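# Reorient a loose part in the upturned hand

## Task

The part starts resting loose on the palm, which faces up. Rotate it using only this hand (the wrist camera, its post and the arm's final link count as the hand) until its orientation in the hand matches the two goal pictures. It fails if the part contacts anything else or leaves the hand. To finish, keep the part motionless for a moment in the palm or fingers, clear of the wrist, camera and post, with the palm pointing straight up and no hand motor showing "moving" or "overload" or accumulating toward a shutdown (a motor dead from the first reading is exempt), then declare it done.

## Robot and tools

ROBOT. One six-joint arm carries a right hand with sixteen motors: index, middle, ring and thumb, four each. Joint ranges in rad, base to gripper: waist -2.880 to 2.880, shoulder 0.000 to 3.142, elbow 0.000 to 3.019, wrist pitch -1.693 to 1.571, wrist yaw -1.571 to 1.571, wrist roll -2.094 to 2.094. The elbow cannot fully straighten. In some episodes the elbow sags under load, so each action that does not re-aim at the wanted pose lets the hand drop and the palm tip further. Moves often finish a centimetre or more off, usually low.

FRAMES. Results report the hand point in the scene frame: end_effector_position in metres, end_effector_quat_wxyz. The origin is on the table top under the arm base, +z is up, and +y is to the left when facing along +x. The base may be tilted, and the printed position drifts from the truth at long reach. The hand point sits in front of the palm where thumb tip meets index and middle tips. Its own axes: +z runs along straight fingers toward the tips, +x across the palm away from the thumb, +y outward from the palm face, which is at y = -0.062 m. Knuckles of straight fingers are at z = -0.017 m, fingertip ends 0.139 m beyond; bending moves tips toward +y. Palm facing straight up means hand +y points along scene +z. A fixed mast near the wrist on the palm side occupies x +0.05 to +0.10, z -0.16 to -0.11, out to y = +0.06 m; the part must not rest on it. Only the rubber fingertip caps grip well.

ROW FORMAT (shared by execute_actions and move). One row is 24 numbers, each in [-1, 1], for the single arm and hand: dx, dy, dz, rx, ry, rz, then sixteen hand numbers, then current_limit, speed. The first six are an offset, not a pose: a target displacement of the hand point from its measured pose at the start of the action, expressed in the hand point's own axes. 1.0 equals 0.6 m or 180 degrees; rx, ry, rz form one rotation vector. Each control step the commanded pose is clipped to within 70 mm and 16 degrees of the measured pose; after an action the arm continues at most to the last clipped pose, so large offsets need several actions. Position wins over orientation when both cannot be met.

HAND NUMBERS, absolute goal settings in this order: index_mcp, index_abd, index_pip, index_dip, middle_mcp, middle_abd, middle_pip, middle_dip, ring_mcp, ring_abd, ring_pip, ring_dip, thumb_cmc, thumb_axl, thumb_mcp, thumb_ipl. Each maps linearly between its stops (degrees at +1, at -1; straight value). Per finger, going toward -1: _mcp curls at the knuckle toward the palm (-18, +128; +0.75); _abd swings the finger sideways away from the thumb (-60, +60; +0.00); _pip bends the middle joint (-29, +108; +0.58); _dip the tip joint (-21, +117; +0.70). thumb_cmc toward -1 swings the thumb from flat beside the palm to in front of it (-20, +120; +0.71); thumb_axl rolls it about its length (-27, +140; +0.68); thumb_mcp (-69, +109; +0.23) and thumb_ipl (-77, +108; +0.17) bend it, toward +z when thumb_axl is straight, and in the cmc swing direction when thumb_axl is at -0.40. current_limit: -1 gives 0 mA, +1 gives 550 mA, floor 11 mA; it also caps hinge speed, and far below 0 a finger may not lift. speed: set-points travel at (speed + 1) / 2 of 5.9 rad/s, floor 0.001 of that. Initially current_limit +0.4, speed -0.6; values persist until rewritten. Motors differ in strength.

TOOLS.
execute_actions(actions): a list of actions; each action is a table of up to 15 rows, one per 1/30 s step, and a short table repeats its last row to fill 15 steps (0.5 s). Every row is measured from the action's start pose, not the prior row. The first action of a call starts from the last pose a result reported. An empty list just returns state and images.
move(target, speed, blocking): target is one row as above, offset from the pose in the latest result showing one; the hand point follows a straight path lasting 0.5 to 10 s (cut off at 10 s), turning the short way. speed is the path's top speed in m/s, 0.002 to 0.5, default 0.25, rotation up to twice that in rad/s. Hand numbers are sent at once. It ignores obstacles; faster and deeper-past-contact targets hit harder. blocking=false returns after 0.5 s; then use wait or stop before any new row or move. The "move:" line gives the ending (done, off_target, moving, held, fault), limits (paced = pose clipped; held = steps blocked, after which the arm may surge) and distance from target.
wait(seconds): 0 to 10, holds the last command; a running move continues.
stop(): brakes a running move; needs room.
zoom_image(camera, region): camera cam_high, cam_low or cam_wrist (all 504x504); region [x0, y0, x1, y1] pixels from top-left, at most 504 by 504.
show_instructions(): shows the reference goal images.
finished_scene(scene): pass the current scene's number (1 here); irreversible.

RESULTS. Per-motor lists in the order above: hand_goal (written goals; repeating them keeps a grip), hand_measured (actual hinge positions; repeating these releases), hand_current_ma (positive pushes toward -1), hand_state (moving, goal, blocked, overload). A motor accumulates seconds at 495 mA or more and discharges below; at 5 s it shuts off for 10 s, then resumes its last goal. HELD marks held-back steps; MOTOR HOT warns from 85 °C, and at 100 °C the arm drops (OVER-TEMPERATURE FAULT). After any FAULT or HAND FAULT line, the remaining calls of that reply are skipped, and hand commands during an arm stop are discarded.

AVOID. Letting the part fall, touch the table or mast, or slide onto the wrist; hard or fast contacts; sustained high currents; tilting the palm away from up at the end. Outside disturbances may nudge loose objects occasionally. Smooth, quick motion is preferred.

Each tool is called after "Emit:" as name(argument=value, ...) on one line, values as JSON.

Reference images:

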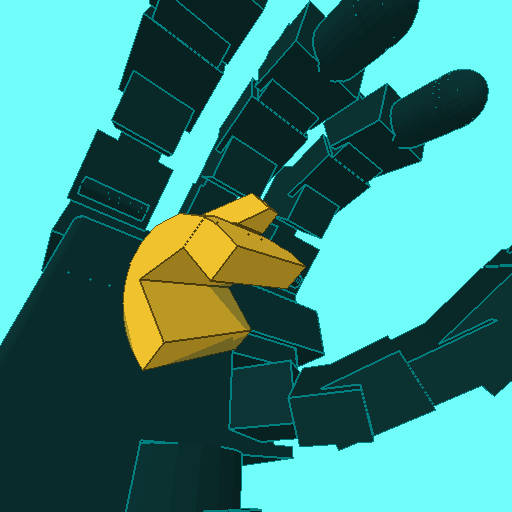

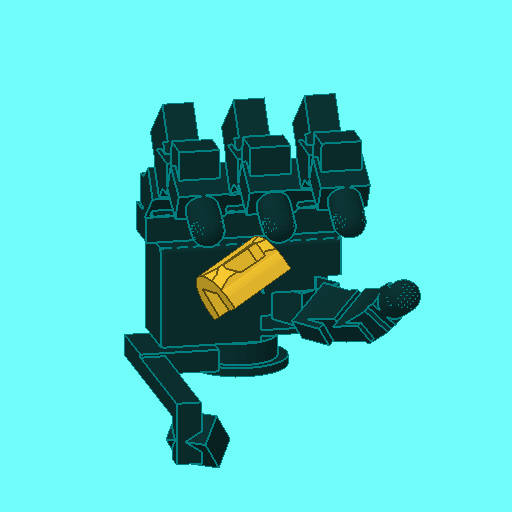

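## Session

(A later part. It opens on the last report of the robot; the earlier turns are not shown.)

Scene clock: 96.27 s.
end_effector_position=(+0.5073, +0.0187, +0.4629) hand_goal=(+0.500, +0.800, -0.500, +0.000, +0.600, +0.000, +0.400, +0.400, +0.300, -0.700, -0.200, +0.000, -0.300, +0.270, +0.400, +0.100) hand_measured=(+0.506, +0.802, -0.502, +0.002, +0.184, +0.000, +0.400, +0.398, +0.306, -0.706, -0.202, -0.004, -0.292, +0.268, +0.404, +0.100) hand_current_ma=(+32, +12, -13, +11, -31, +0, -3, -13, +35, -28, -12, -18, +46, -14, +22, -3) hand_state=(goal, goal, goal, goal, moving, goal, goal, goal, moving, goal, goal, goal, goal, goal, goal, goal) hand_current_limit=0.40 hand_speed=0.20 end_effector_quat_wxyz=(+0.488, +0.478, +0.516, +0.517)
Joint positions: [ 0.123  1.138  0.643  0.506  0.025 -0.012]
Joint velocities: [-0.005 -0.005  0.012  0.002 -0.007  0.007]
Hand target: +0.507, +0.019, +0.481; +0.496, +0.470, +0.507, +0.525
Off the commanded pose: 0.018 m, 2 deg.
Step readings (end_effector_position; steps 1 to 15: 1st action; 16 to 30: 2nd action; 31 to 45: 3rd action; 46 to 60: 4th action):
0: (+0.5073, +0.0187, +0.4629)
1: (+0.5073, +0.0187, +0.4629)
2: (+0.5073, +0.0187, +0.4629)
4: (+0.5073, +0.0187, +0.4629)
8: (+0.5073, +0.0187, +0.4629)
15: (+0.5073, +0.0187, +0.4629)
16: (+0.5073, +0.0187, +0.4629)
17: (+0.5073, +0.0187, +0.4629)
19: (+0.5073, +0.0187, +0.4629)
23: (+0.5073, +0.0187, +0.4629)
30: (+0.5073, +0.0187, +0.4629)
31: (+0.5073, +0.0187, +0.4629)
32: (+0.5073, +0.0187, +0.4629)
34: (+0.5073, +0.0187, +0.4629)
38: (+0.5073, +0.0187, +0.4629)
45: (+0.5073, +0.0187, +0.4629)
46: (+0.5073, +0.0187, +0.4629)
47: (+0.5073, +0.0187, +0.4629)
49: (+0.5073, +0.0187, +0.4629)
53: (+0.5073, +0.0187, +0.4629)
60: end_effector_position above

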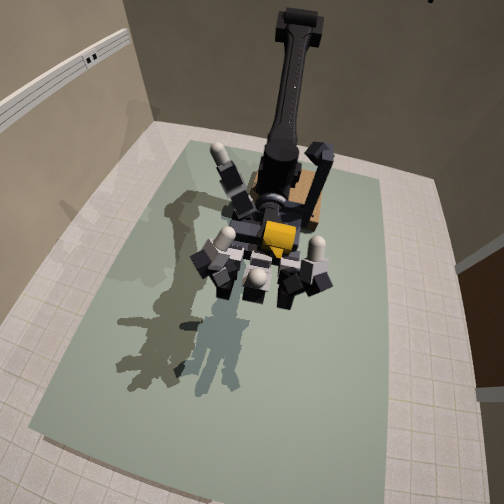

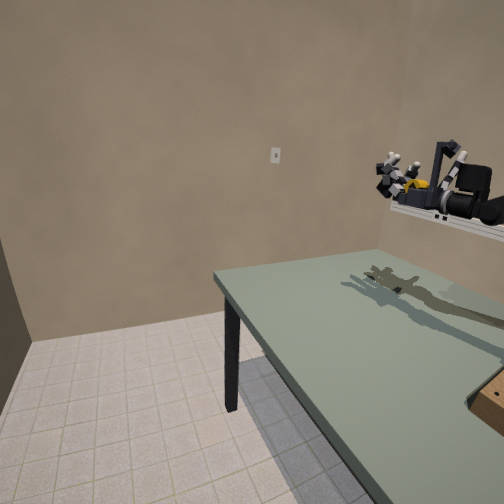

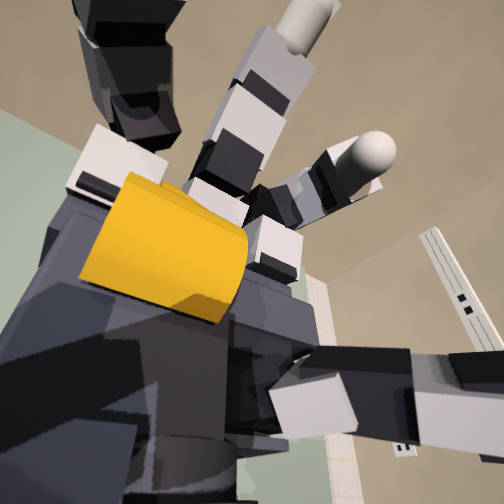

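Emit:
execute_actions(actions=[[[0,0.03,0,-0.01,0,0,0.6,0.8,0,0,0.65,0.4,0.2,0.2,0.65,0.4,-0.92,-0.5,-0.4,0.27,0.4,0.1,0.4,0.2]],[[0,0.03,0,-0.01,0,0,0.6,0.8,0,0,0.65,0.4,0.2,0.2,0.2,0.4,-0.92,-0.5,-0.4,0.27,0.4,0.1,0.4,-0.3]],[[0,0.03,0,-0.01,0,0,0.6,0.8,0,0,0.65,0.4,0.2,0.2,0.2,-0.3,-0.92,-0.5,-0.4,0.27,0.4,0.1,0.4,-0.4]],[[0,0.03,0,-0.01,0,0,0.6,0.8,0,0,0.65,0.4,0.2,0.2,0.1,-1,-0.92,-0.4,-0.4,0.27,0.4,0.1,0.4,-0.4]]])

Emit:
zoom_image(camera="cam_high", region=[170,150,340,320])

Scene clock: 103.43 s.
end_effector_position=(+0.5073, +0.0187, +0.4629) hand_goal=(+0.600, +0.800, +0.000, +0.000, +0.650, +0.400, +0.200, +0.200, +0.100, -1.000, -0.920, -0.400, -0.400, +0.270, +0.400, +0.100) hand_measured=(+0.608, +0.802, +0.000, +0.002, +0.660, +0.398, +0.208, +0.204, +0.112, -0.960, -0.920, -0.404, -0.388, +0.268, +0.404, +0.100) hand_current_ma=(+42, +12, -4, +10, +56, -13, +41, +17, +68, +37, -2, -20, +58, -14, +22, -3) hand_state=(goal, goal, goal, goal, goal, goal, goal, goal, goal, moving, goal, goal, goal, goal, goal, goal) hand_current_limit=0.40 hand_speed=-0.40 end_effector_quat_wxyz=(+0.488, +0.478, +0.516, +0.517)
Joint positions: [ 0.123  1.138  0.643  0.506  0.025 -0.012]
Joint velocities: [-0.024  0.005 -0.017  0.002 -0.022 -0.081]
Hand target: +0.507, +0.019, +0.481; +0.496, +0.470, +0.507, +0.525
Off the commanded pose: 0.018 m, 2 deg.
Step readings (end_effector_position; steps 1 to 15: 1st action; 16 to 30: 2nd action; 31 to 45: 3rd action; 46 to 60: 4th action):
0: (+0.5073, +0.0187, +0.4629)
1: (+0.5073, +0.0187, +0.4629)
2: (+0.5073, +0.0187, +0.4629)
4: (+0.5073, +0.0187, +0.4629)
8: (+0.5073, +0.0187, +0.4629)
15: (+0.5073, +0.0187, +0.4629)
16: (+0.5073, +0.0187, +0.4629)
17: (+0.5073, +0.0187, +0.4629)
19: (+0.5073, +0.0187, +0.4629)
23: (+0.5073, +0.0187, +0.4629)
30: (+0.5073, +0.0187, +0.4629)
31: (+0.5073, +0.0187, +0.4629)
32: (+0.5073, +0.0187, +0.4629)
34: (+0.5073, +0.0187, +0.4629)
38: (+0.5073, +0.0187, +0.4629)
45: (+0.5073, +0.0187, +0.4629)
46: (+0.5073, +0.0187, +0.4629)
47: (+0.5073, +0.0187, +0.4629)
49: (+0.5073, +0.0187, +0.4629)
53: (+0.5073, +0.0187, +0.4629)
60: end_effector_position above

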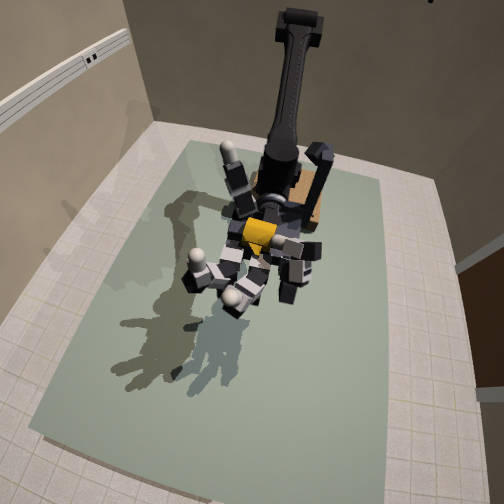

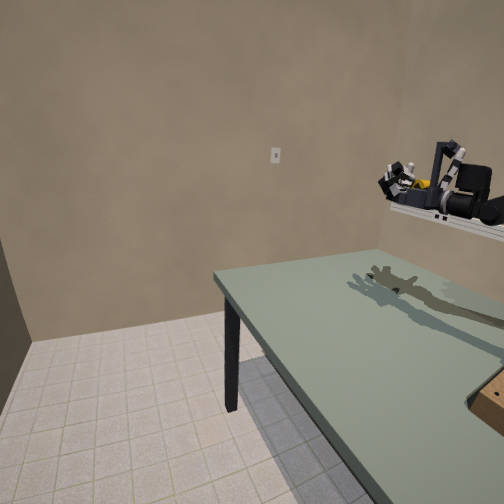

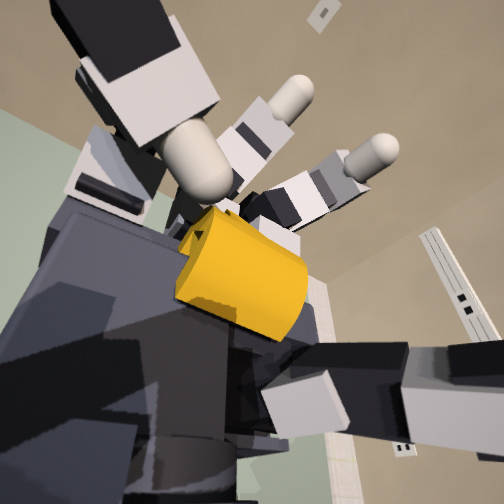

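Region (170, 150, 340, 320) of cam_high's 504x504 image, scaled by 2.965, with more detail than that image has.

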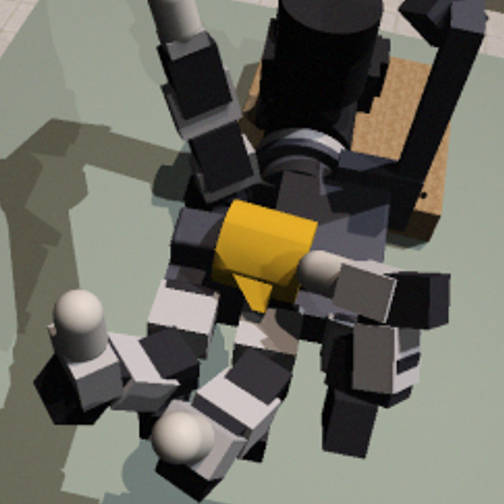

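Emit:
execute_actions(actions=[[[0,0.03,0,-0.01,0,0,0.65,0.5,-0.95,-0.6,0.65,0,0.2,0.2,0.1,-1,-0.92,-0.4,0.5,0.27,0.4,0.1,0.4,0.2]],[[0,0.03,0,-0.01,0,0,0.2,0.5,-0.95,-0.6,0.65,0,0.2,0.2,0.1,-1,-0.92,-0.4,0.5,0.27,0.4,0.1,0.4,-0.4]],[[0,0.03,0,-0.01,0,0,0,0.6,-0.9,-0.3,0.65,0,0.2,0.2,0.1,-1,-0.92,-0.4,0.5,0.27,0.4,0.1,0.4,-0.5]],[[0,0.03,0,-0.01,0,0,-0.25,0.9,-0.85,-0.1,0.65,0,0.2,0.2,0.1,-1,-0.92,-0.4,0.5,0.27,0.4,0.1,0.4,-0.5]]])

Emit:
zoom_image(camera="cam_high", region=[170,150,340,320])

Scene clock: 107.33 s.
end_effector_position=(+0.5073, +0.0187, +0.4629) hand_goal=(-0.250, +0.900, -0.850, -0.100, +0.650, +0.000, +0.200, +0.200, +0.100, -1.000, -0.920, -0.400, +0.500, +0.270, +0.400, +0.100) hand_measured=(-0.244, +0.898, -0.854, -0.102, +0.660, +0.004, +0.208, +0.204, +0.112, -0.998, -0.920, -0.404, +0.512, +0.268, +0.402, +0.100) hand_current_ma=(+32, -8, -18, -16, +56, +14, +41, +17, +68, +12, -2, -20, +59, -13, +19, -3) hand_state=(goal, goal, goal, goal, goal, goal, goal, goal, goal, goal, goal, goal, goal, goal, goal, goal) hand_current_limit=0.40 hand_speed=-0.50 end_effector_quat_wxyz=(+0.488, +0.478, +0.516, +0.517)
Joint positions: [ 0.123  1.138  0.643  0.506  0.025 -0.012]
Joint velocities: [-0.005 -0.015 -0.017 -0.007 -0.007 -0.022]
Hand target: +0.507, +0.019, +0.481; +0.496, +0.470, +0.507, +0.525
Off the commanded pose: 0.018 m, 2 deg.
Step readings (end_effector_position; steps 1 to 15: 1st action; 16 to 30: 2nd action; 31 to 45: 3rd action; 46 to 60: 4th action):
0: (+0.5073, +0.0187, +0.4629)
1: (+0.5073, +0.0187, +0.4629)
2: (+0.5073, +0.0187, +0.4629)
4: (+0.5073, +0.0187, +0.4629)
8: (+0.5073, +0.0187, +0.4629)
15: (+0.5073, +0.0187, +0.4629)
16: (+0.5073, +0.0187, +0.4629)
17: (+0.5073, +0.0187, +0.4629)
19: (+0.5073, +0.0187, +0.4629)
23: (+0.5073, +0.0187, +0.4629)
30: (+0.5073, +0.0187, +0.4629)
31: (+0.5073, +0.0187, +0.4629)
32: (+0.5073, +0.0187, +0.4629)
34: (+0.5073, +0.0187, +0.4629)
38: (+0.5073, +0.0187, +0.4629)
45: (+0.5073, +0.0187, +0.4629)
46: (+0.5073, +0.0187, +0.4629)
47: (+0.5073, +0.0187, +0.4629)
49: (+0.5073, +0.0187, +0.4629)
53: (+0.5073, +0.0187, +0.4629)
60: end_effector_position above

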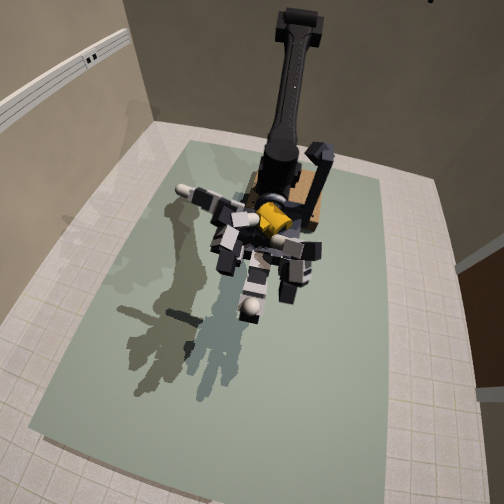

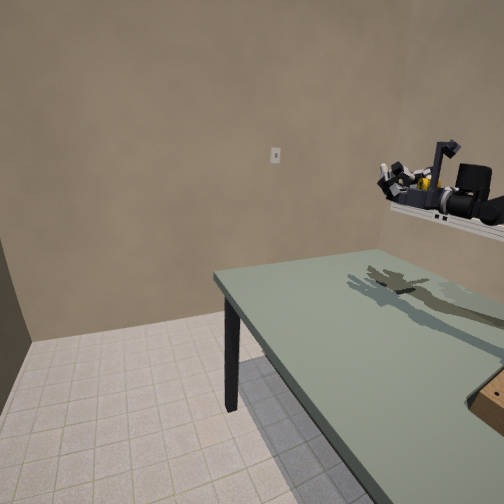

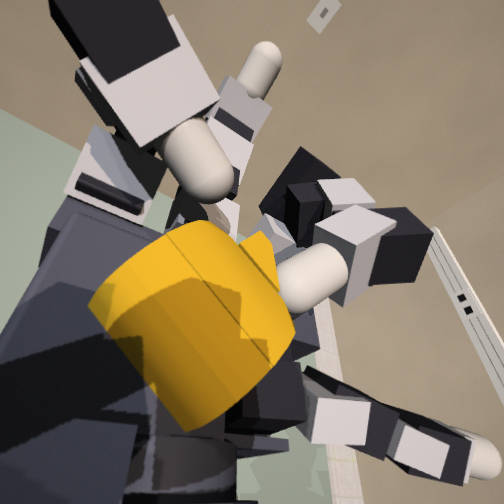

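Region (170, 150, 340, 320) of cam_high's 504x504 image, scaled by 2.965, with more detail than that image has.

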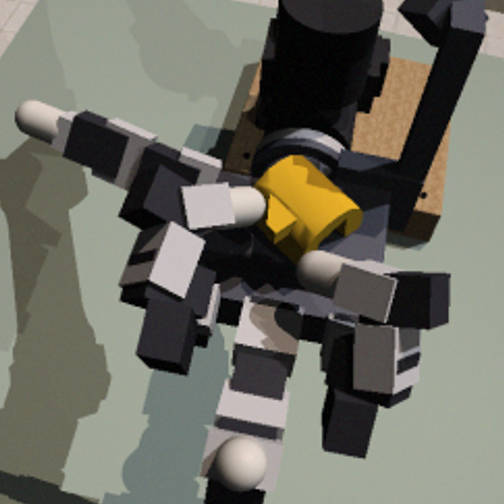

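Middle sweep again, slightly farther.

Emit:
execute_actions(actions=[[[0,0.03,0,-0.01,0,0,-0.1,0.9,0,0,0.65,0,-0.5,-0.3,0.5,-0.8,-0.3,-0.15,-0.4,0.27,0.4,0.1,0.4,0.2]],[[0,0.03,0,-0.01,0,0,0.6,0.9,0,0,0.5,0.6,-0.85,-0.35,0.5,-0.8,-0.3,-0.15,-0.4,0.27,0.4,0.1,0.4,0.2]],[[0,0.03,0,-0.01,0,0,0.6,0.9,0,0,-0.02,0.6,-0.85,-0.35,0.5,-0.8,-0.3,-0.15,-0.4,0.27,0.4,0.1,0.4,-0.3]],[[0,0.03,0,-0.01,0,0,0.6,0.9,0,0,-0.02,-0.2,-0.85,-0.35,0.5,-0.8,-0.3,-0.15,-0.4,0.27,0.4,0.1,0.4,-0.4]],[[0,0.03,0,-0.01,0,0,0.6,0.9,0,0,-0.1,-0.8,-0.8,-0.2,0.5,-0.8,-0.3,-0.15,-0.4,0.27,0.4,0.1,0.4,-0.4]],[[0,0.03,0,-0.01,0,0,0.6,0.9,0,0,0.65,-0.3,-0.8,-0.2,0.5,-0.8,-0.3,-0.15,-0.4,0.27,0.4,0.1,0.4,0]]])

Emit:
zoom_image(camera="cam_high", region=[170,150,340,320])

Scene clock: 112.33 s.
end_effector_position=(+0.5073, +0.0187, +0.4629) hand_goal=(+0.600, +0.900, +0.000, +0.000, +0.650, -0.300, -0.800, -0.200, +0.500, -0.800, -0.300, -0.150, -0.400, +0.270, +0.400, +0.100) hand_measured=(+0.608, +0.900, +0.000, -0.002, +0.630, -0.274, -0.800, -0.204, +0.508, -0.804, -0.302, -0.154, -0.388, +0.268, +0.400, +0.100) hand_current_ma=(+39, -1, -3, -14, +32, +13, -2, -20, +38, -20, -11, -20, +63, -18, -1, -3) hand_state=(goal, goal, goal, goal, moving, moving, goal, goal, goal, goal, goal, goal, goal, goal, goal, goal) hand_current_limit=0.40 hand_speed=0.00 end_effector_quat_wxyz=(+0.488, +0.478, +0.516, +0.517)
Joint positions: [ 0.123  1.138  0.643  0.506  0.025 -0.012]
Joint velocities: [-0.015  0.005 -0.012  0.017 -0.007 -0.007]
Hand target: +0.507, +0.019, +0.481; +0.496, +0.470, +0.507, +0.525
Off the commanded pose: 0.018 m, 2 deg.
Step readings (end_effector_position; steps 1 to 15: 1st action; 16 to 30: 2nd action; 31 to 45: 3rd action; 46 to 60: 4th action; 61 to 75: 5th action; 76 to 90: 6th action):
0: (+0.5073, +0.0187, +0.4629)
1: (+0.5073, +0.0187, +0.4629)
2: (+0.5073, +0.0187, +0.4629)
4: (+0.5073, +0.0187, +0.4629)
8: (+0.5073, +0.0187, +0.4629)
15: (+0.5073, +0.0187, +0.4629)
16: (+0.5073, +0.0187, +0.4629)
17: (+0.5073, +0.0187, +0.4629)
19: (+0.5073, +0.0187, +0.4629)
23: (+0.5073, +0.0187, +0.4629)
30: (+0.5073, +0.0187, +0.4629)
31: (+0.5073, +0.0187, +0.4629)
32: (+0.5073, +0.0187, +0.4629)
34: (+0.5073, +0.0187, +0.4629)
38: (+0.5073, +0.0187, +0.4629)
45: (+0.5073, +0.0187, +0.4629)
46: (+0.5073, +0.0187, +0.4629)
47: (+0.5073, +0.0187, +0.4629)
49: (+0.5073, +0.0187, +0.4629)
53: (+0.5073, +0.0187, +0.4629)
60: (+0.5073, +0.0187, +0.4629)
61: (+0.5073, +0.0187, +0.4629)
62: (+0.5073, +0.0187, +0.4629)
64: (+0.5073, +0.0187, +0.4629)
68: (+0.5073, +0.0187, +0.4629)
75: (+0.5073, +0.0187, +0.4629)
76: (+0.5073, +0.0187, +0.4629)
77: (+0.5073, +0.0187, +0.4629)
79: (+0.5073, +0.0187, +0.4629)
83: (+0.5073, +0.0187, +0.4629)
90: end_effector_position above

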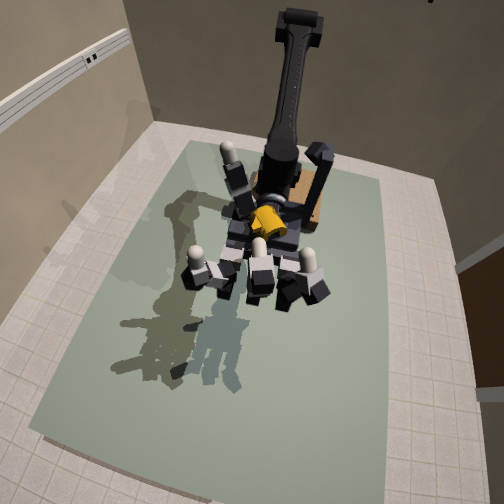

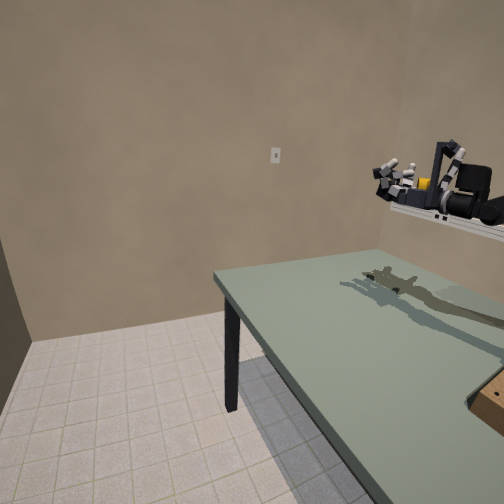

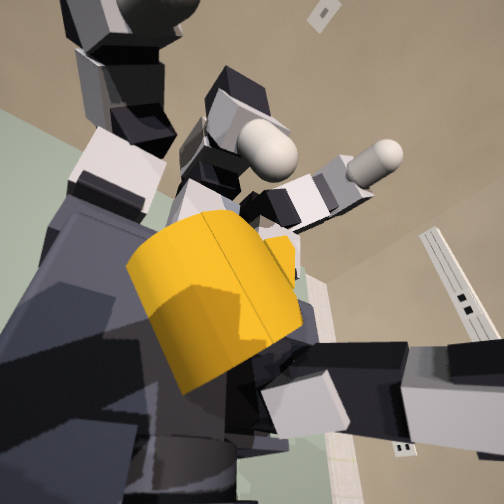

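Region (170, 150, 340, 320) of cam_high's 504x504 image, scaled by 2.965, with more detail than that image has.

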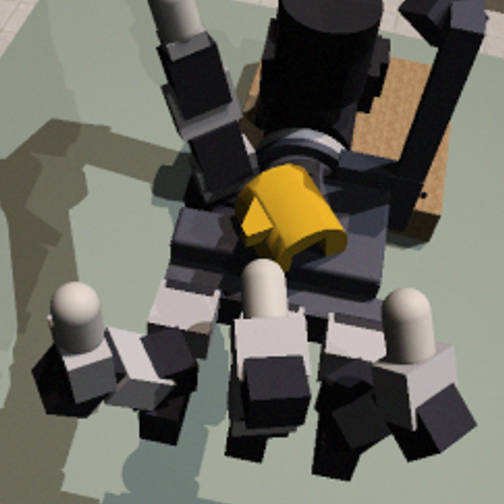

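Ring pushes the +x corner, thumb base pushes the rear.

Emit:
execute_actions(actions=[[[0,0.03,0,-0.01,0,0,0.6,0.9,0,0,0.65,0.3,0,0,0,0,-0.75,-0.3,-0.5,0.27,0.4,0.1,0.4,0]],[[0,0.03,0,-0.01,0,0,0.6,0.9,0,0,0.65,0.3,0,0,-0.28,0,-0.75,-0.3,-0.5,0.27,0.4,0.1,0.4,-0.3]],[[0,0.03,0,-0.01,0,0,0.6,0.9,0,0,0.65,0.3,0,0,-0.3,-0.8,-0.75,-0.3,-0.6,0.27,0.4,0.1,0.4,-0.4]],[[0,0.03,0,-0.01,0,0,0.6,0.9,0,0,0.65,0.3,0,0,-0.25,-1,-0.95,-0.3,-0.9,0.27,0.4,0.1,0.4,-0.5]]])

Emit:
zoom_image(camera="cam_high", region=[170,150,340,320])

Scene clock: 116.77 s.
end_effector_position=(+0.5073, +0.0187, +0.4629) hand_goal=(+0.600, +0.900, +0.000, +0.000, +0.650, +0.300, +0.000, +0.000, -0.250, -1.000, -0.950, -0.300, -0.900, +0.270, +0.400, +0.100) hand_measured=(+0.608, +0.900, +0.000, -0.002, +0.660, +0.298, +0.000, -0.002, -0.252, -0.998, -0.948, -0.298, -0.902, +0.268, +0.400, +0.100) hand_current_ma=(+39, -1, -3, -14, +50, -13, -4, -14, -9, +11, +6, +12, -6, -11, +4, -3) hand_state=(goal, goal, goal, goal, goal, goal, goal, goal, goal, goal, goal, goal, goal, goal, goal, goal) hand_current_limit=0.40 hand_speed=-0.50 end_effector_quat_wxyz=(+0.488, +0.478, +0.516, +0.517)
Joint positions: [ 0.123  1.138  0.643  0.506  0.025 -0.012]
Joint velocities: [-0.005 -0.005 -0.017  0.002  0.066  0.007]
Hand target: +0.507, +0.019, +0.481; +0.496, +0.470, +0.507, +0.525
Off the commanded pose: 0.018 m, 2 deg.
Step readings (end_effector_position; steps 1 to 15: 1st action; 16 to 30: 2nd action; 31 to 45: 3rd action; 46 to 60: 4th action):
0: (+0.5073, +0.0187, +0.4629)
1: (+0.5073, +0.0187, +0.4629)
2: (+0.5073, +0.0187, +0.4629)
4: (+0.5073, +0.0187, +0.4629)
8: (+0.5073, +0.0187, +0.4629)
15: (+0.5073, +0.0187, +0.4629)
16: (+0.5073, +0.0187, +0.4629)
17: (+0.5073, +0.0187, +0.4629)
19: (+0.5073, +0.0187, +0.4629)
23: (+0.5073, +0.0187, +0.4629)
30: (+0.5073, +0.0187, +0.4629)
31: (+0.5073, +0.0187, +0.4629)
32: (+0.5073, +0.0187, +0.4629)
34: (+0.5073, +0.0187, +0.4629)
38: (+0.5073, +0.0187, +0.4629)
45: (+0.5073, +0.0187, +0.4629)
46: (+0.5073, +0.0187, +0.4629)
47: (+0.5073, +0.0187, +0.4629)
49: (+0.5073, +0.0187, +0.4629)
53: (+0.5073, +0.0187, +0.4629)
60: end_effector_position above

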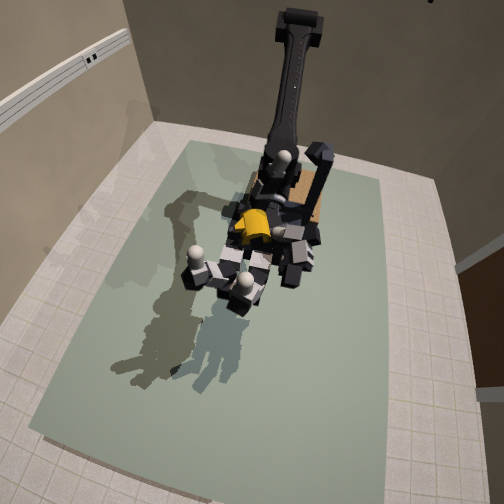

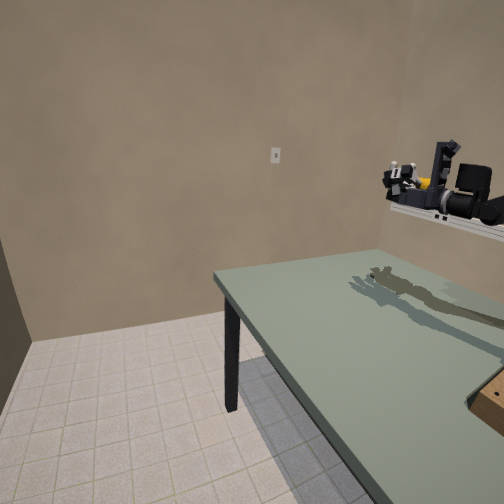

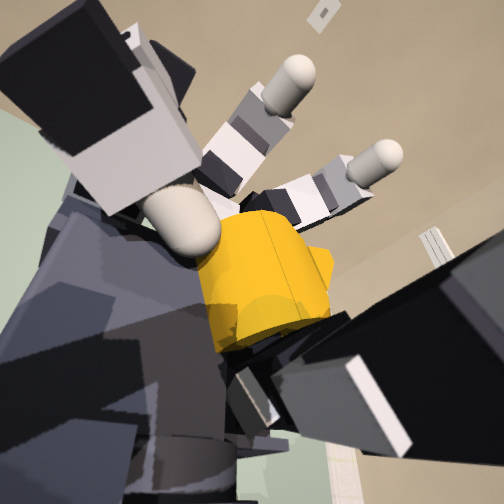

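Region (170, 150, 340, 320) of cam_high's 504x504 image, scaled by 2.965, with more detail than that image has.

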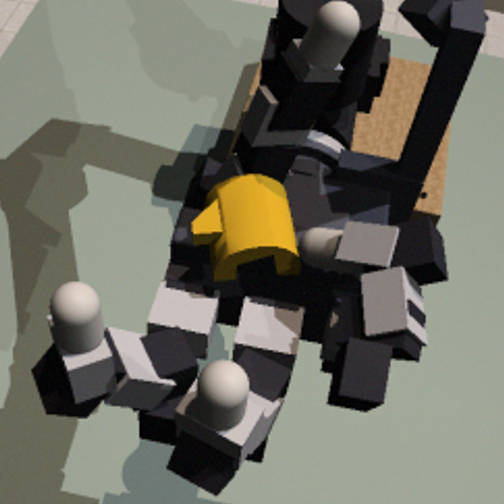

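Emit:
execute_actions(actions=[[[0,0.03,0,-0.01,0,0,-0.2,1,0,-0.3,0.65,0,0.2,0.2,-0.4,-1,-0.9,-0.15,0.6,0.27,0.6,0.1,0.4,0.2]],[[0,0.03,0,-0.01,0,0,-0.6,1,-0.1,-0.4,0.65,0,0.2,0.2,-0.4,-1,-0.9,-0.15,0.6,0.27,0.6,0.1,0.4,-0.2]],[[0,0.03,0,-0.01,0,0,-0.6,1,-0.6,-0.4,0.65,0,0.2,0.2,-0.4,-1,-0.9,-0.15,0.6,0.27,0.6,0.1,0.4,-0.4]]])

Emit:
execute_actions(actions=[[[0,0.03,0,-0.01,0,0,-0.3,1,-0.8,-0.3,0.65,0,0.2,0.2,-0.4,-1,-0.9,-0.15,0.6,0.27,0.6,0.1,0.4,-0.6]]])

Emit:
zoom_image(camera="cam_high", region=[170,150,340,320])

Scene clock: 120.10 s.
end_effector_position=(+0.5073, +0.0187, +0.4629) hand_goal=(-0.600, +1.000, -0.600, -0.400, +0.650, +0.000, +0.200, +0.200, -0.400, -1.000, -0.900, -0.150, +0.600, +0.270, +0.600, +0.100) hand_measured=(-0.600, +1.000, -0.398, -0.384, +0.660, +0.002, +0.200, +0.198, -0.398, -0.992, -0.890, -0.154, +0.610, +0.268, +0.602, +0.100) hand_current_ma=(+2, -1, +385, +85, +56, +13, +0, -13, +11, +37, +54, -16, +54, -10, +13, -3) hand_state=(goal, goal, blocked, goal, goal, goal, goal, goal, goal, goal, goal, goal, goal, goal, goal, goal) hand_current_limit=0.40 hand_speed=-0.40 end_effector_quat_wxyz=(+0.488, +0.478, +0.516, +0.517)
Joint positions: [ 0.123  1.138  0.643  0.506  0.025 -0.012]
Joint velocities: [-0.015 -0.015 -0.002 -0.002  0.037 -0.007]
Hand target: +0.507, +0.019, +0.481; +0.496, +0.470, +0.507, +0.525
Off the commanded pose: 0.018 m, 2 deg.
Step readings (end_effector_position; steps 1 to 15: 1st action; 16 to 30: 2nd action; 31 to 45: 3rd action):
0: (+0.5073, +0.0187, +0.4629)
1: (+0.5073, +0.0187, +0.4629)
2: (+0.5073, +0.0187, +0.4629)
4: (+0.5073, +0.0187, +0.4629)
8: (+0.5073, +0.0187, +0.4629)
15: (+0.5073, +0.0187, +0.4629)
16: (+0.5073, +0.0187, +0.4629)
17: (+0.5073, +0.0187, +0.4629)
19: (+0.5073, +0.0187, +0.4629)
23: (+0.5073, +0.0187, +0.4629)
30: (+0.5073, +0.0187, +0.4629)
31: (+0.5073, +0.0187, +0.4629)
32: (+0.5073, +0.0187, +0.4629)
34: (+0.5073, +0.0187, +0.4629)
38: (+0.5073, +0.0187, +0.4629)
45: end_effector_position above

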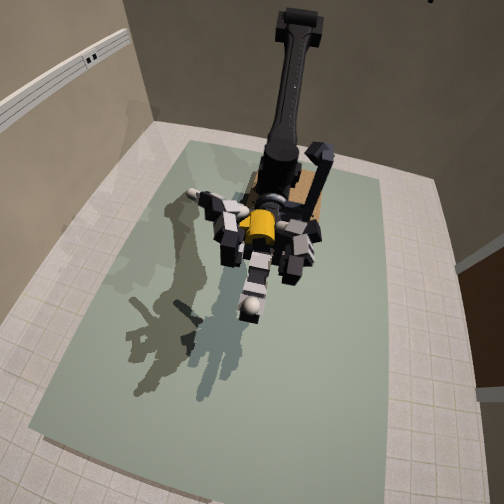

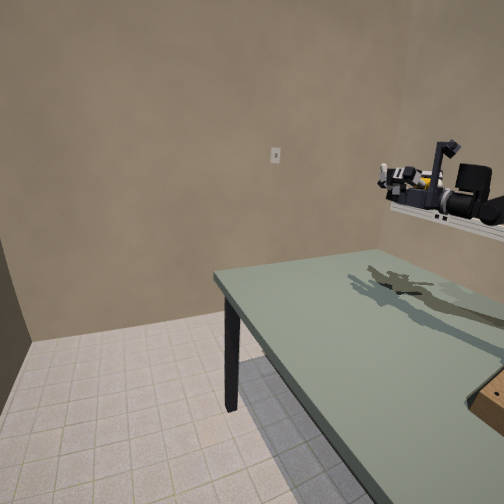

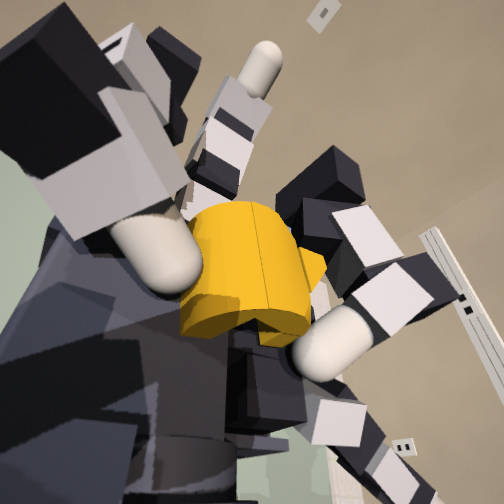

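Scene clock: 120.60 s.
end_effector_position=(+0.5073, +0.0187, +0.4629) hand_goal=(-0.300, +1.000, -0.800, -0.300, +0.650, +0.000, +0.200, +0.200, -0.400, -1.000, -0.900, -0.150, +0.600, +0.270, +0.600, +0.100) hand_measured=(-0.302, +1.000, -0.790, -0.298, +0.660, +0.002, +0.200, +0.198, -0.400, -0.998, -0.898, -0.152, +0.610, +0.268, +0.602, +0.100) hand_current_ma=(-14, -1, +2, +13, +57, +13, +0, -13, +4, +10, +7, -13, +54, -10, +13, -3) hand_state=(goal, goal, moving, goal, goal, goal, goal, goal, goal, goal, goal, goal, goal, goal, goal, goal) hand_current_limit=0.40 hand_speed=-0.60 end_effector_quat_wxyz=(+0.488, +0.478, +0.516, +0.517)
Joint positions: [ 0.123  1.138  0.643  0.506  0.025 -0.012]
Joint velocities: [ 0.005  0.005 -0.012 -0.017  0.022 -0.037]
Hand target: +0.507, +0.019, +0.481; +0.496, +0.470, +0.507, +0.525
Off the commanded pose: 0.018 m, 2 deg.
Step readings (end_effector_position):
0: (+0.5073, +0.0187, +0.4629)
1: (+0.5073, +0.0187, +0.4629)
2: (+0.5073, +0.0187, +0.4629)
4: (+0.5073, +0.0187, +0.4629)
8: (+0.5073, +0.0187, +0.4629)
15: end_effector_position above

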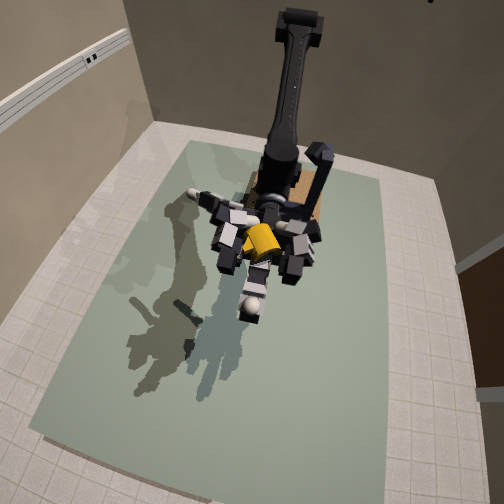

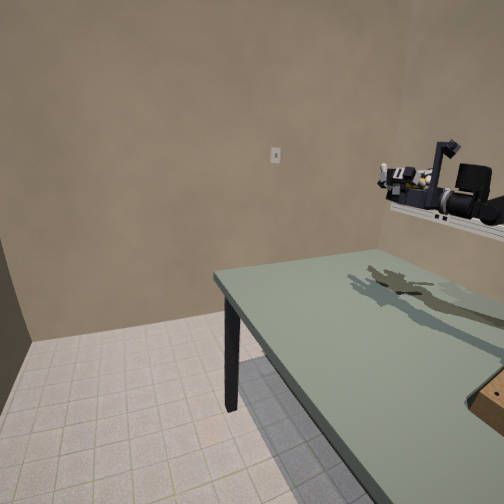

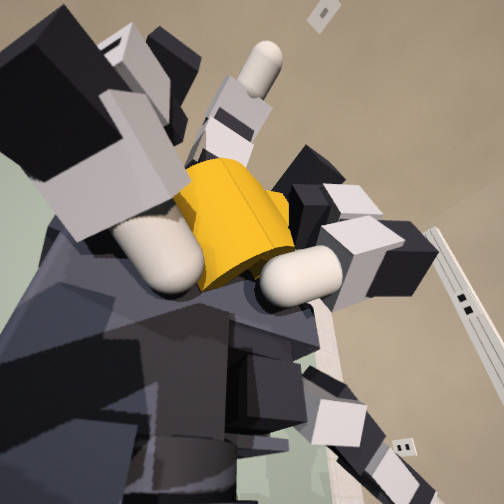

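Region (170, 150, 340, 320) of cam_high's 504x504 image, scaled by 2.965, with more detail than that image has.

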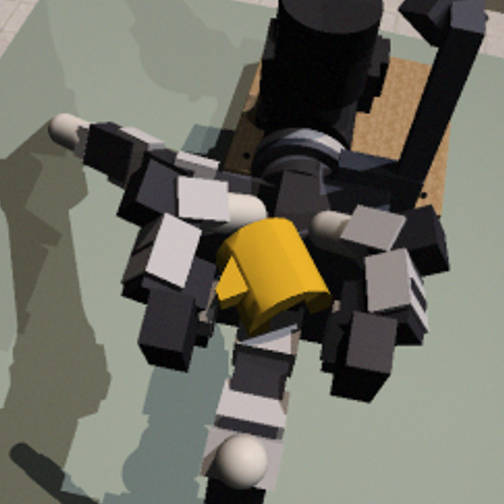

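Emit:
execute_actions(actions=[[[0,0.03,0,-0.01,0,0,-0.55,1,-0.3,-0.3,0.3,0,0.6,0.6,-0.45,-1,-0.5,-0.3,0.6,0.27,0.6,0.1,0.4,-0.2]],[[0,0.03,0,-0.01,0,0,-0.55,1,-0.3,-0.3,-0.4,0,0.8,0.7,-0.45,-1,-0.5,-0.3,0.6,0.27,0.6,0.1,0.4,-0.3]],[[0,0.03,0,-0.01,0,0,-0.55,1,-0.3,-0.3,-0.95,0,0.9,0.7,-0.45,-1,-0.5,-0.3,0.6,0.27,0.6,0.1,0.4,-0.3]],[[0,0.03,0,-0.01,0,0,-0.55,1,-0.3,-0.3,-0.95,0,0.9,0.7,-0.45,-1,-0.5,-0.3,0.6,0.27,0.6,0.1,0.4,-0.3]]])

Scene clock: 124.30 s.
end_effector_position=(+0.5073, +0.0187, +0.4629) hand_goal=(-0.550, +1.000, -0.300, -0.300, -0.950, +0.000, +0.900, +0.700, -0.450, -1.000, -0.500, -0.300, +0.600, +0.270, +0.600, +0.100) hand_measured=(-0.550, +1.000, -0.306, -0.298, -0.724, +0.002, +0.908, +0.698, -0.448, -1.000, -0.506, -0.298, +0.610, +0.268, +0.602, +0.100) hand_current_ma=(+1, -1, -29, +12, +385, +11, +40, -11, +8, +4, -30, +14, +54, -10, +13, -3) hand_state=(goal, goal, goal, goal, blocked, goal, goal, goal, goal, goal, goal, goal, goal, goal, goal, goal) hand_current_limit=0.40 hand_speed=-0.30 end_effector_quat_wxyz=(+0.488, +0.478, +0.516, +0.517)
Joint positions: [ 0.123  1.138  0.643  0.506  0.025 -0.012]
Joint velocities: [ 0.005 -0.015  0.002  0.012  0.007 -0.037]
Hand target: +0.507, +0.019, +0.481; +0.496, +0.470, +0.507, +0.525
Off the commanded pose: 0.018 m, 2 deg.
Step readings (end_effector_position; steps 1 to 15: 1st action; 16 to 30: 2nd action; 31 to 45: 3rd action; 46 to 60: 4th action):
0: (+0.5073, +0.0187, +0.4629)
1: (+0.5073, +0.0187, +0.4629)
2: (+0.5073, +0.0187, +0.4629)
4: (+0.5073, +0.0187, +0.4629)
8: (+0.5073, +0.0187, +0.4629)
15: (+0.5073, +0.0187, +0.4629)
16: (+0.5073, +0.0187, +0.4629)
17: (+0.5073, +0.0187, +0.4629)
19: (+0.5073, +0.0187, +0.4629)
23: (+0.5073, +0.0187, +0.4629)
30: (+0.5073, +0.0187, +0.4629)
31: (+0.5073, +0.0187, +0.4629)
32: (+0.5073, +0.0187, +0.4629)
34: (+0.5073, +0.0187, +0.4629)
38: (+0.5073, +0.0187, +0.4629)
45: (+0.5073, +0.0187, +0.4629)
46: (+0.5073, +0.0187, +0.4629)
47: (+0.5073, +0.0187, +0.4629)
49: (+0.5073, +0.0187, +0.4629)
53: (+0.5073, +0.0187, +0.4629)
60: end_effector_position above

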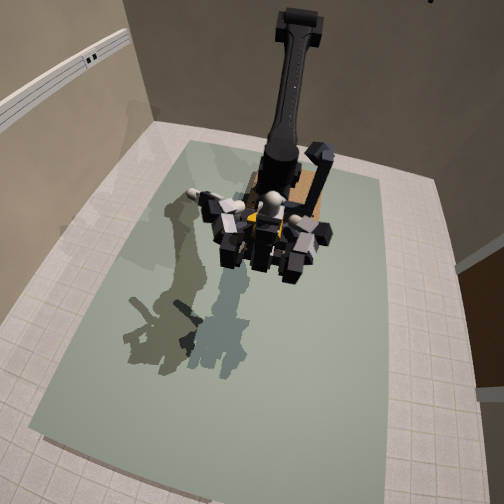

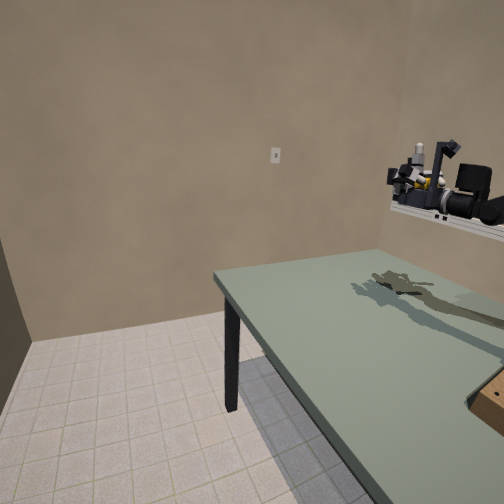

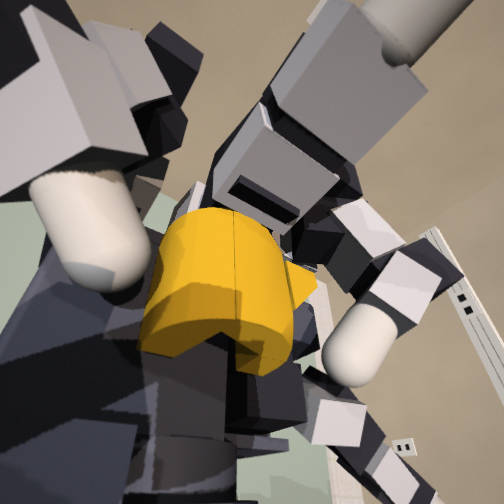

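Emit:
execute_actions(actions=[[[0,0.03,0,-0.01,0,0,-0.6,1,-0.4,-0.45,-0.45,0,0.7,0.7,-0.42,-1,-0.8,-0.5,0.6,0.27,0.6,0.1,0.4,-0.4]],[[0,0.03,0,-0.01,0,0,-0.6,1,-0.8,-0.45,-0.45,0,0.7,0.7,-0.42,-1,-0.8,-0.5,0.6,0.27,0.6,0.1,0.4,-0.5]],[[0,0.03,0,-0.01,0,0,-0.3,1,-0.9,-0.3,-0.45,0,0.7,0.7,-0.42,-1,-0.8,-0.5,0.6,0.27,0.6,0.1,0.4,-0.6]]])

Emit:
execute_actions(actions=[[[0,0.03,0,-0.01,0,0,0,1,-0.95,0,-0.45,0,0.7,0.7,-0.42,-1,-0.85,-0.5,0.6,0.27,0.6,0.1,0.4,-0.6]]])

Scene clock: 127.37 s.
end_effector_position=(+0.5073, +0.0187, +0.4629) hand_goal=(-0.300, +1.000, -0.900, -0.300, -0.450, +0.000, +0.700, +0.700, -0.420, -1.000, -0.800, -0.500, +0.600, +0.270, +0.600, +0.100) hand_measured=(-0.302, +1.000, -0.528, -0.284, -0.450, +0.002, +0.704, +0.698, -0.418, -0.990, -0.786, -0.506, +0.610, +0.268, +0.602, +0.100) hand_current_ma=(-4, -1, +385, +85, +0, +11, +23, -11, +3, +43, +66, -35, +54, -10, +13, -3) hand_state=(moving, goal, moving, goal, goal, goal, goal, goal, goal, goal, goal, goal, goal, goal, goal, goal) hand_current_limit=0.40 hand_speed=-0.60 end_effector_quat_wxyz=(+0.488, +0.478, +0.516, +0.517)
Joint positions: [ 0.123  1.138  0.643  0.506  0.025 -0.012]
Joint velocities: [-0.005  0.005 -0.012 -0.007 -0.037 -0.037]
Hand target: +0.507, +0.019, +0.481; +0.496, +0.470, +0.507, +0.525
Off the commanded pose: 0.018 m, 2 deg.
Step readings (end_effector_position; steps 1 to 15: 1st action; 16 to 30: 2nd action; 31 to 45: 3rd action):
0: (+0.5073, +0.0187, +0.4629)
1: (+0.5073, +0.0187, +0.4629)
2: (+0.5073, +0.0187, +0.4629)
4: (+0.5073, +0.0187, +0.4629)
8: (+0.5073, +0.0187, +0.4629)
15: (+0.5073, +0.0187, +0.4629)
16: (+0.5073, +0.0187, +0.4629)
17: (+0.5073, +0.0187, +0.4629)
19: (+0.5073, +0.0187, +0.4629)
23: (+0.5073, +0.0187, +0.4629)
30: (+0.5073, +0.0187, +0.4629)
31: (+0.5073, +0.0187, +0.4629)
32: (+0.5073, +0.0187, +0.4629)
34: (+0.5073, +0.0187, +0.4629)
38: (+0.5073, +0.0187, +0.4629)
45: end_effector_position above

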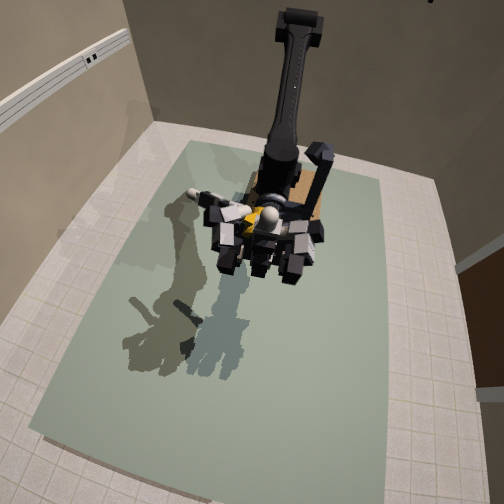

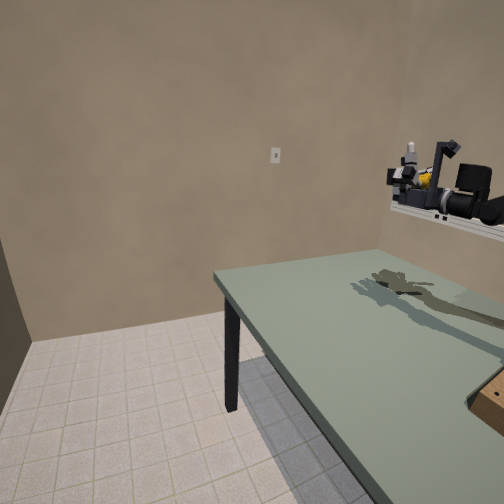

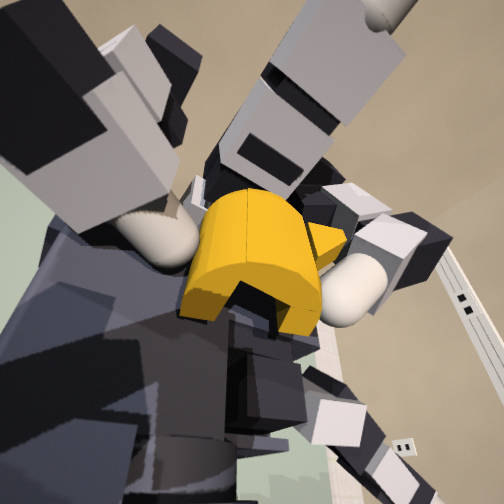

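Scene clock: 127.87 s.
end_effector_position=(+0.5073, +0.0187, +0.4629) hand_goal=(+0.000, +1.000, -0.950, +0.000, -0.450, +0.000, +0.700, +0.700, -0.420, -1.000, -0.850, -0.500, +0.600, +0.270, +0.600, +0.100) hand_measured=(-0.006, +1.000, -0.740, +0.018, -0.436, +0.002, +0.702, +0.698, -0.422, -0.990, -0.834, -0.504, +0.610, +0.268, +0.602, +0.100) hand_current_ma=(-32, -4, +385, +98, +80, +11, +12, -11, -12, +42, +76, -16, +54, -10, +13, -3) hand_state=(moving, goal, moving, moving, goal, goal, goal, goal, goal, goal, goal, goal, goal, goal, goal, goal) hand_current_limit=0.40 hand_speed=-0.60 end_effector_quat_wxyz=(+0.488, +0.478, +0.516, +0.517)
Joint positions: [ 0.123  1.138  0.643  0.506  0.025 -0.012]
Joint velocities: [-0.005 -0.015  0.002 -0.002 -0.066 -0.007]
Hand target: +0.507, +0.019, +0.481; +0.496, +0.470, +0.507, +0.525
Off the commanded pose: 0.018 m, 2 deg.
Step readings (end_effector_position):
0: (+0.5073, +0.0187, +0.4629)
1: (+0.5073, +0.0187, +0.4629)
2: (+0.5073, +0.0187, +0.4629)
4: (+0.5073, +0.0187, +0.4629)
8: (+0.5073, +0.0187, +0.4629)
15: end_effector_position above

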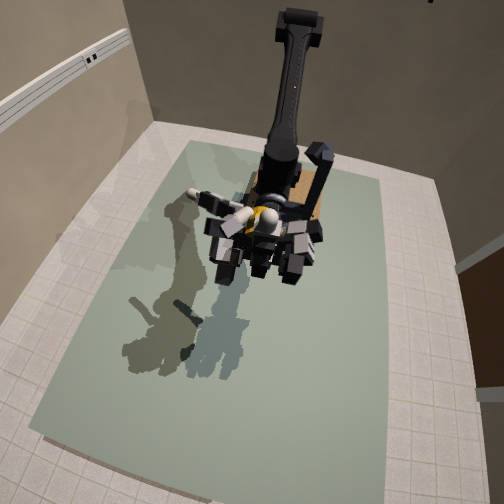

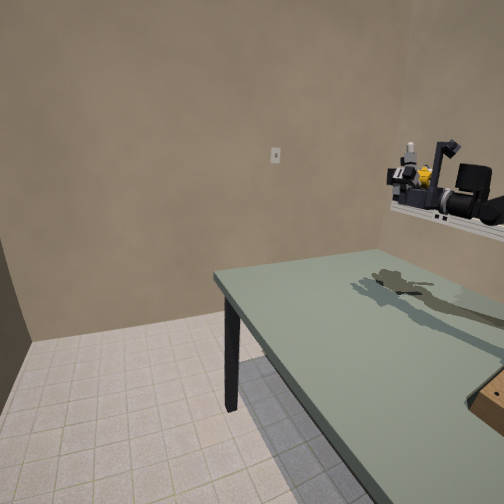

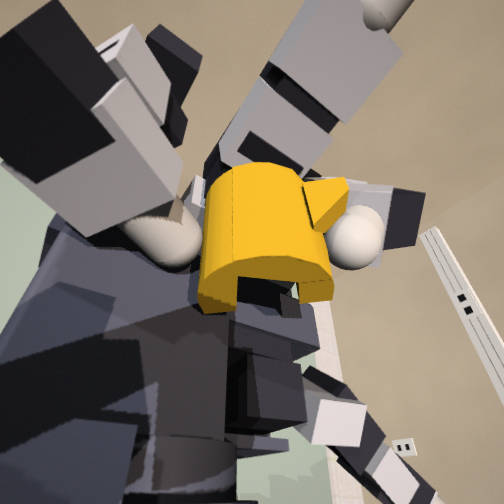

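Emit:
execute_actions(actions=[[[0,0.03,0,-0.01,0,0,0.2,1,-1,0.1,-0.3,0,0.7,0.7,-0.42,-1,-0.88,-0.45,0.6,0.27,0.6,0.1,0.4,-0.7]]])

Emit:
zoom_image(camera="cam_low", region=[370,130,490,230])

Scene clock: 133.27 s.
end_effector_position=(+0.5073, +0.0187, +0.4629) hand_goal=(+0.200, +1.000, -1.000, +0.100, -0.300, +0.000, +0.700, +0.700, -0.420, -1.000, -0.880, -0.450, +0.600, +0.270, +0.600, +0.100) hand_measured=(+0.200, +0.998, -0.860, +0.118, -0.284, +0.002, +0.702, +0.698, -0.416, -0.990, -0.856, -0.466, +0.610, +0.268, +0.602, +0.100) hand_current_ma=(+2, -5, +385, +94, +83, +11, +11, -11, +22, +42, +116, -78, +54, -10, +13, -3) hand_state=(goal, goal, blocked, goal, goal, goal, goal, goal, goal, goal, blocked, goal, goal, goal, goal, goal) hand_current_limit=0.40 hand_speed=-0.70 end_effector_quat_wxyz=(+0.488, +0.478, +0.516, +0.517)
Joint positions: [ 0.123  1.138  0.643  0.506  0.025 -0.012]
Joint velocities: [-0.005 -0.005 -0.007  0.012 -0.051  0.007]
Hand target: +0.507, +0.019, +0.481; +0.496, +0.470, +0.507, +0.525
Off the commanded pose: 0.018 m, 2 deg.
Step readings (end_effector_position):
0: (+0.5073, +0.0187, +0.4629)
1: (+0.5073, +0.0187, +0.4629)
2: (+0.5073, +0.0187, +0.4629)
4: (+0.5073, +0.0187, +0.4629)
8: (+0.5073, +0.0187, +0.4629)
15: end_effector_position above

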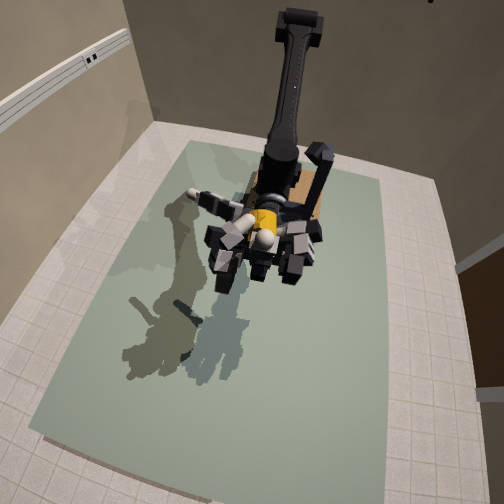

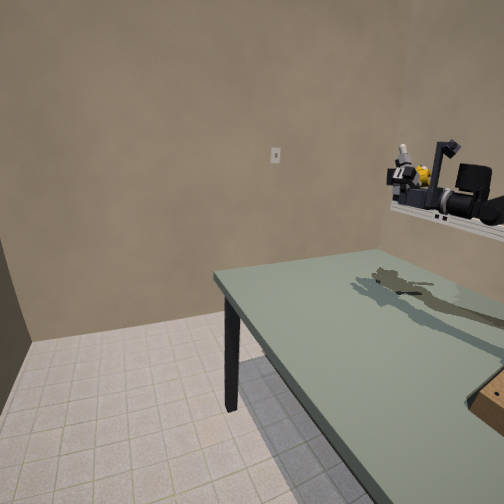

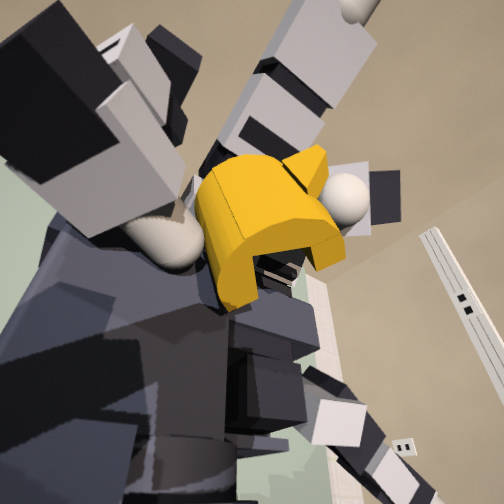

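Region (370, 130, 490, 230) of cam_low's 504x504 image, scaled by 4.200, with more detail than that image has.

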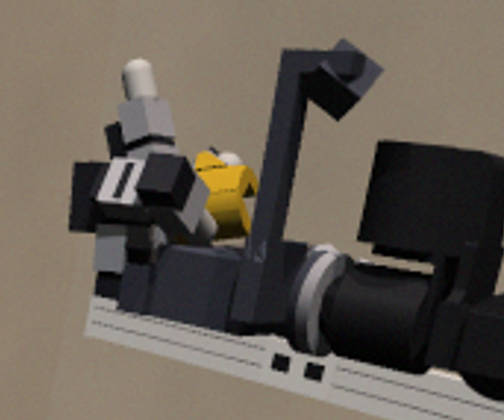

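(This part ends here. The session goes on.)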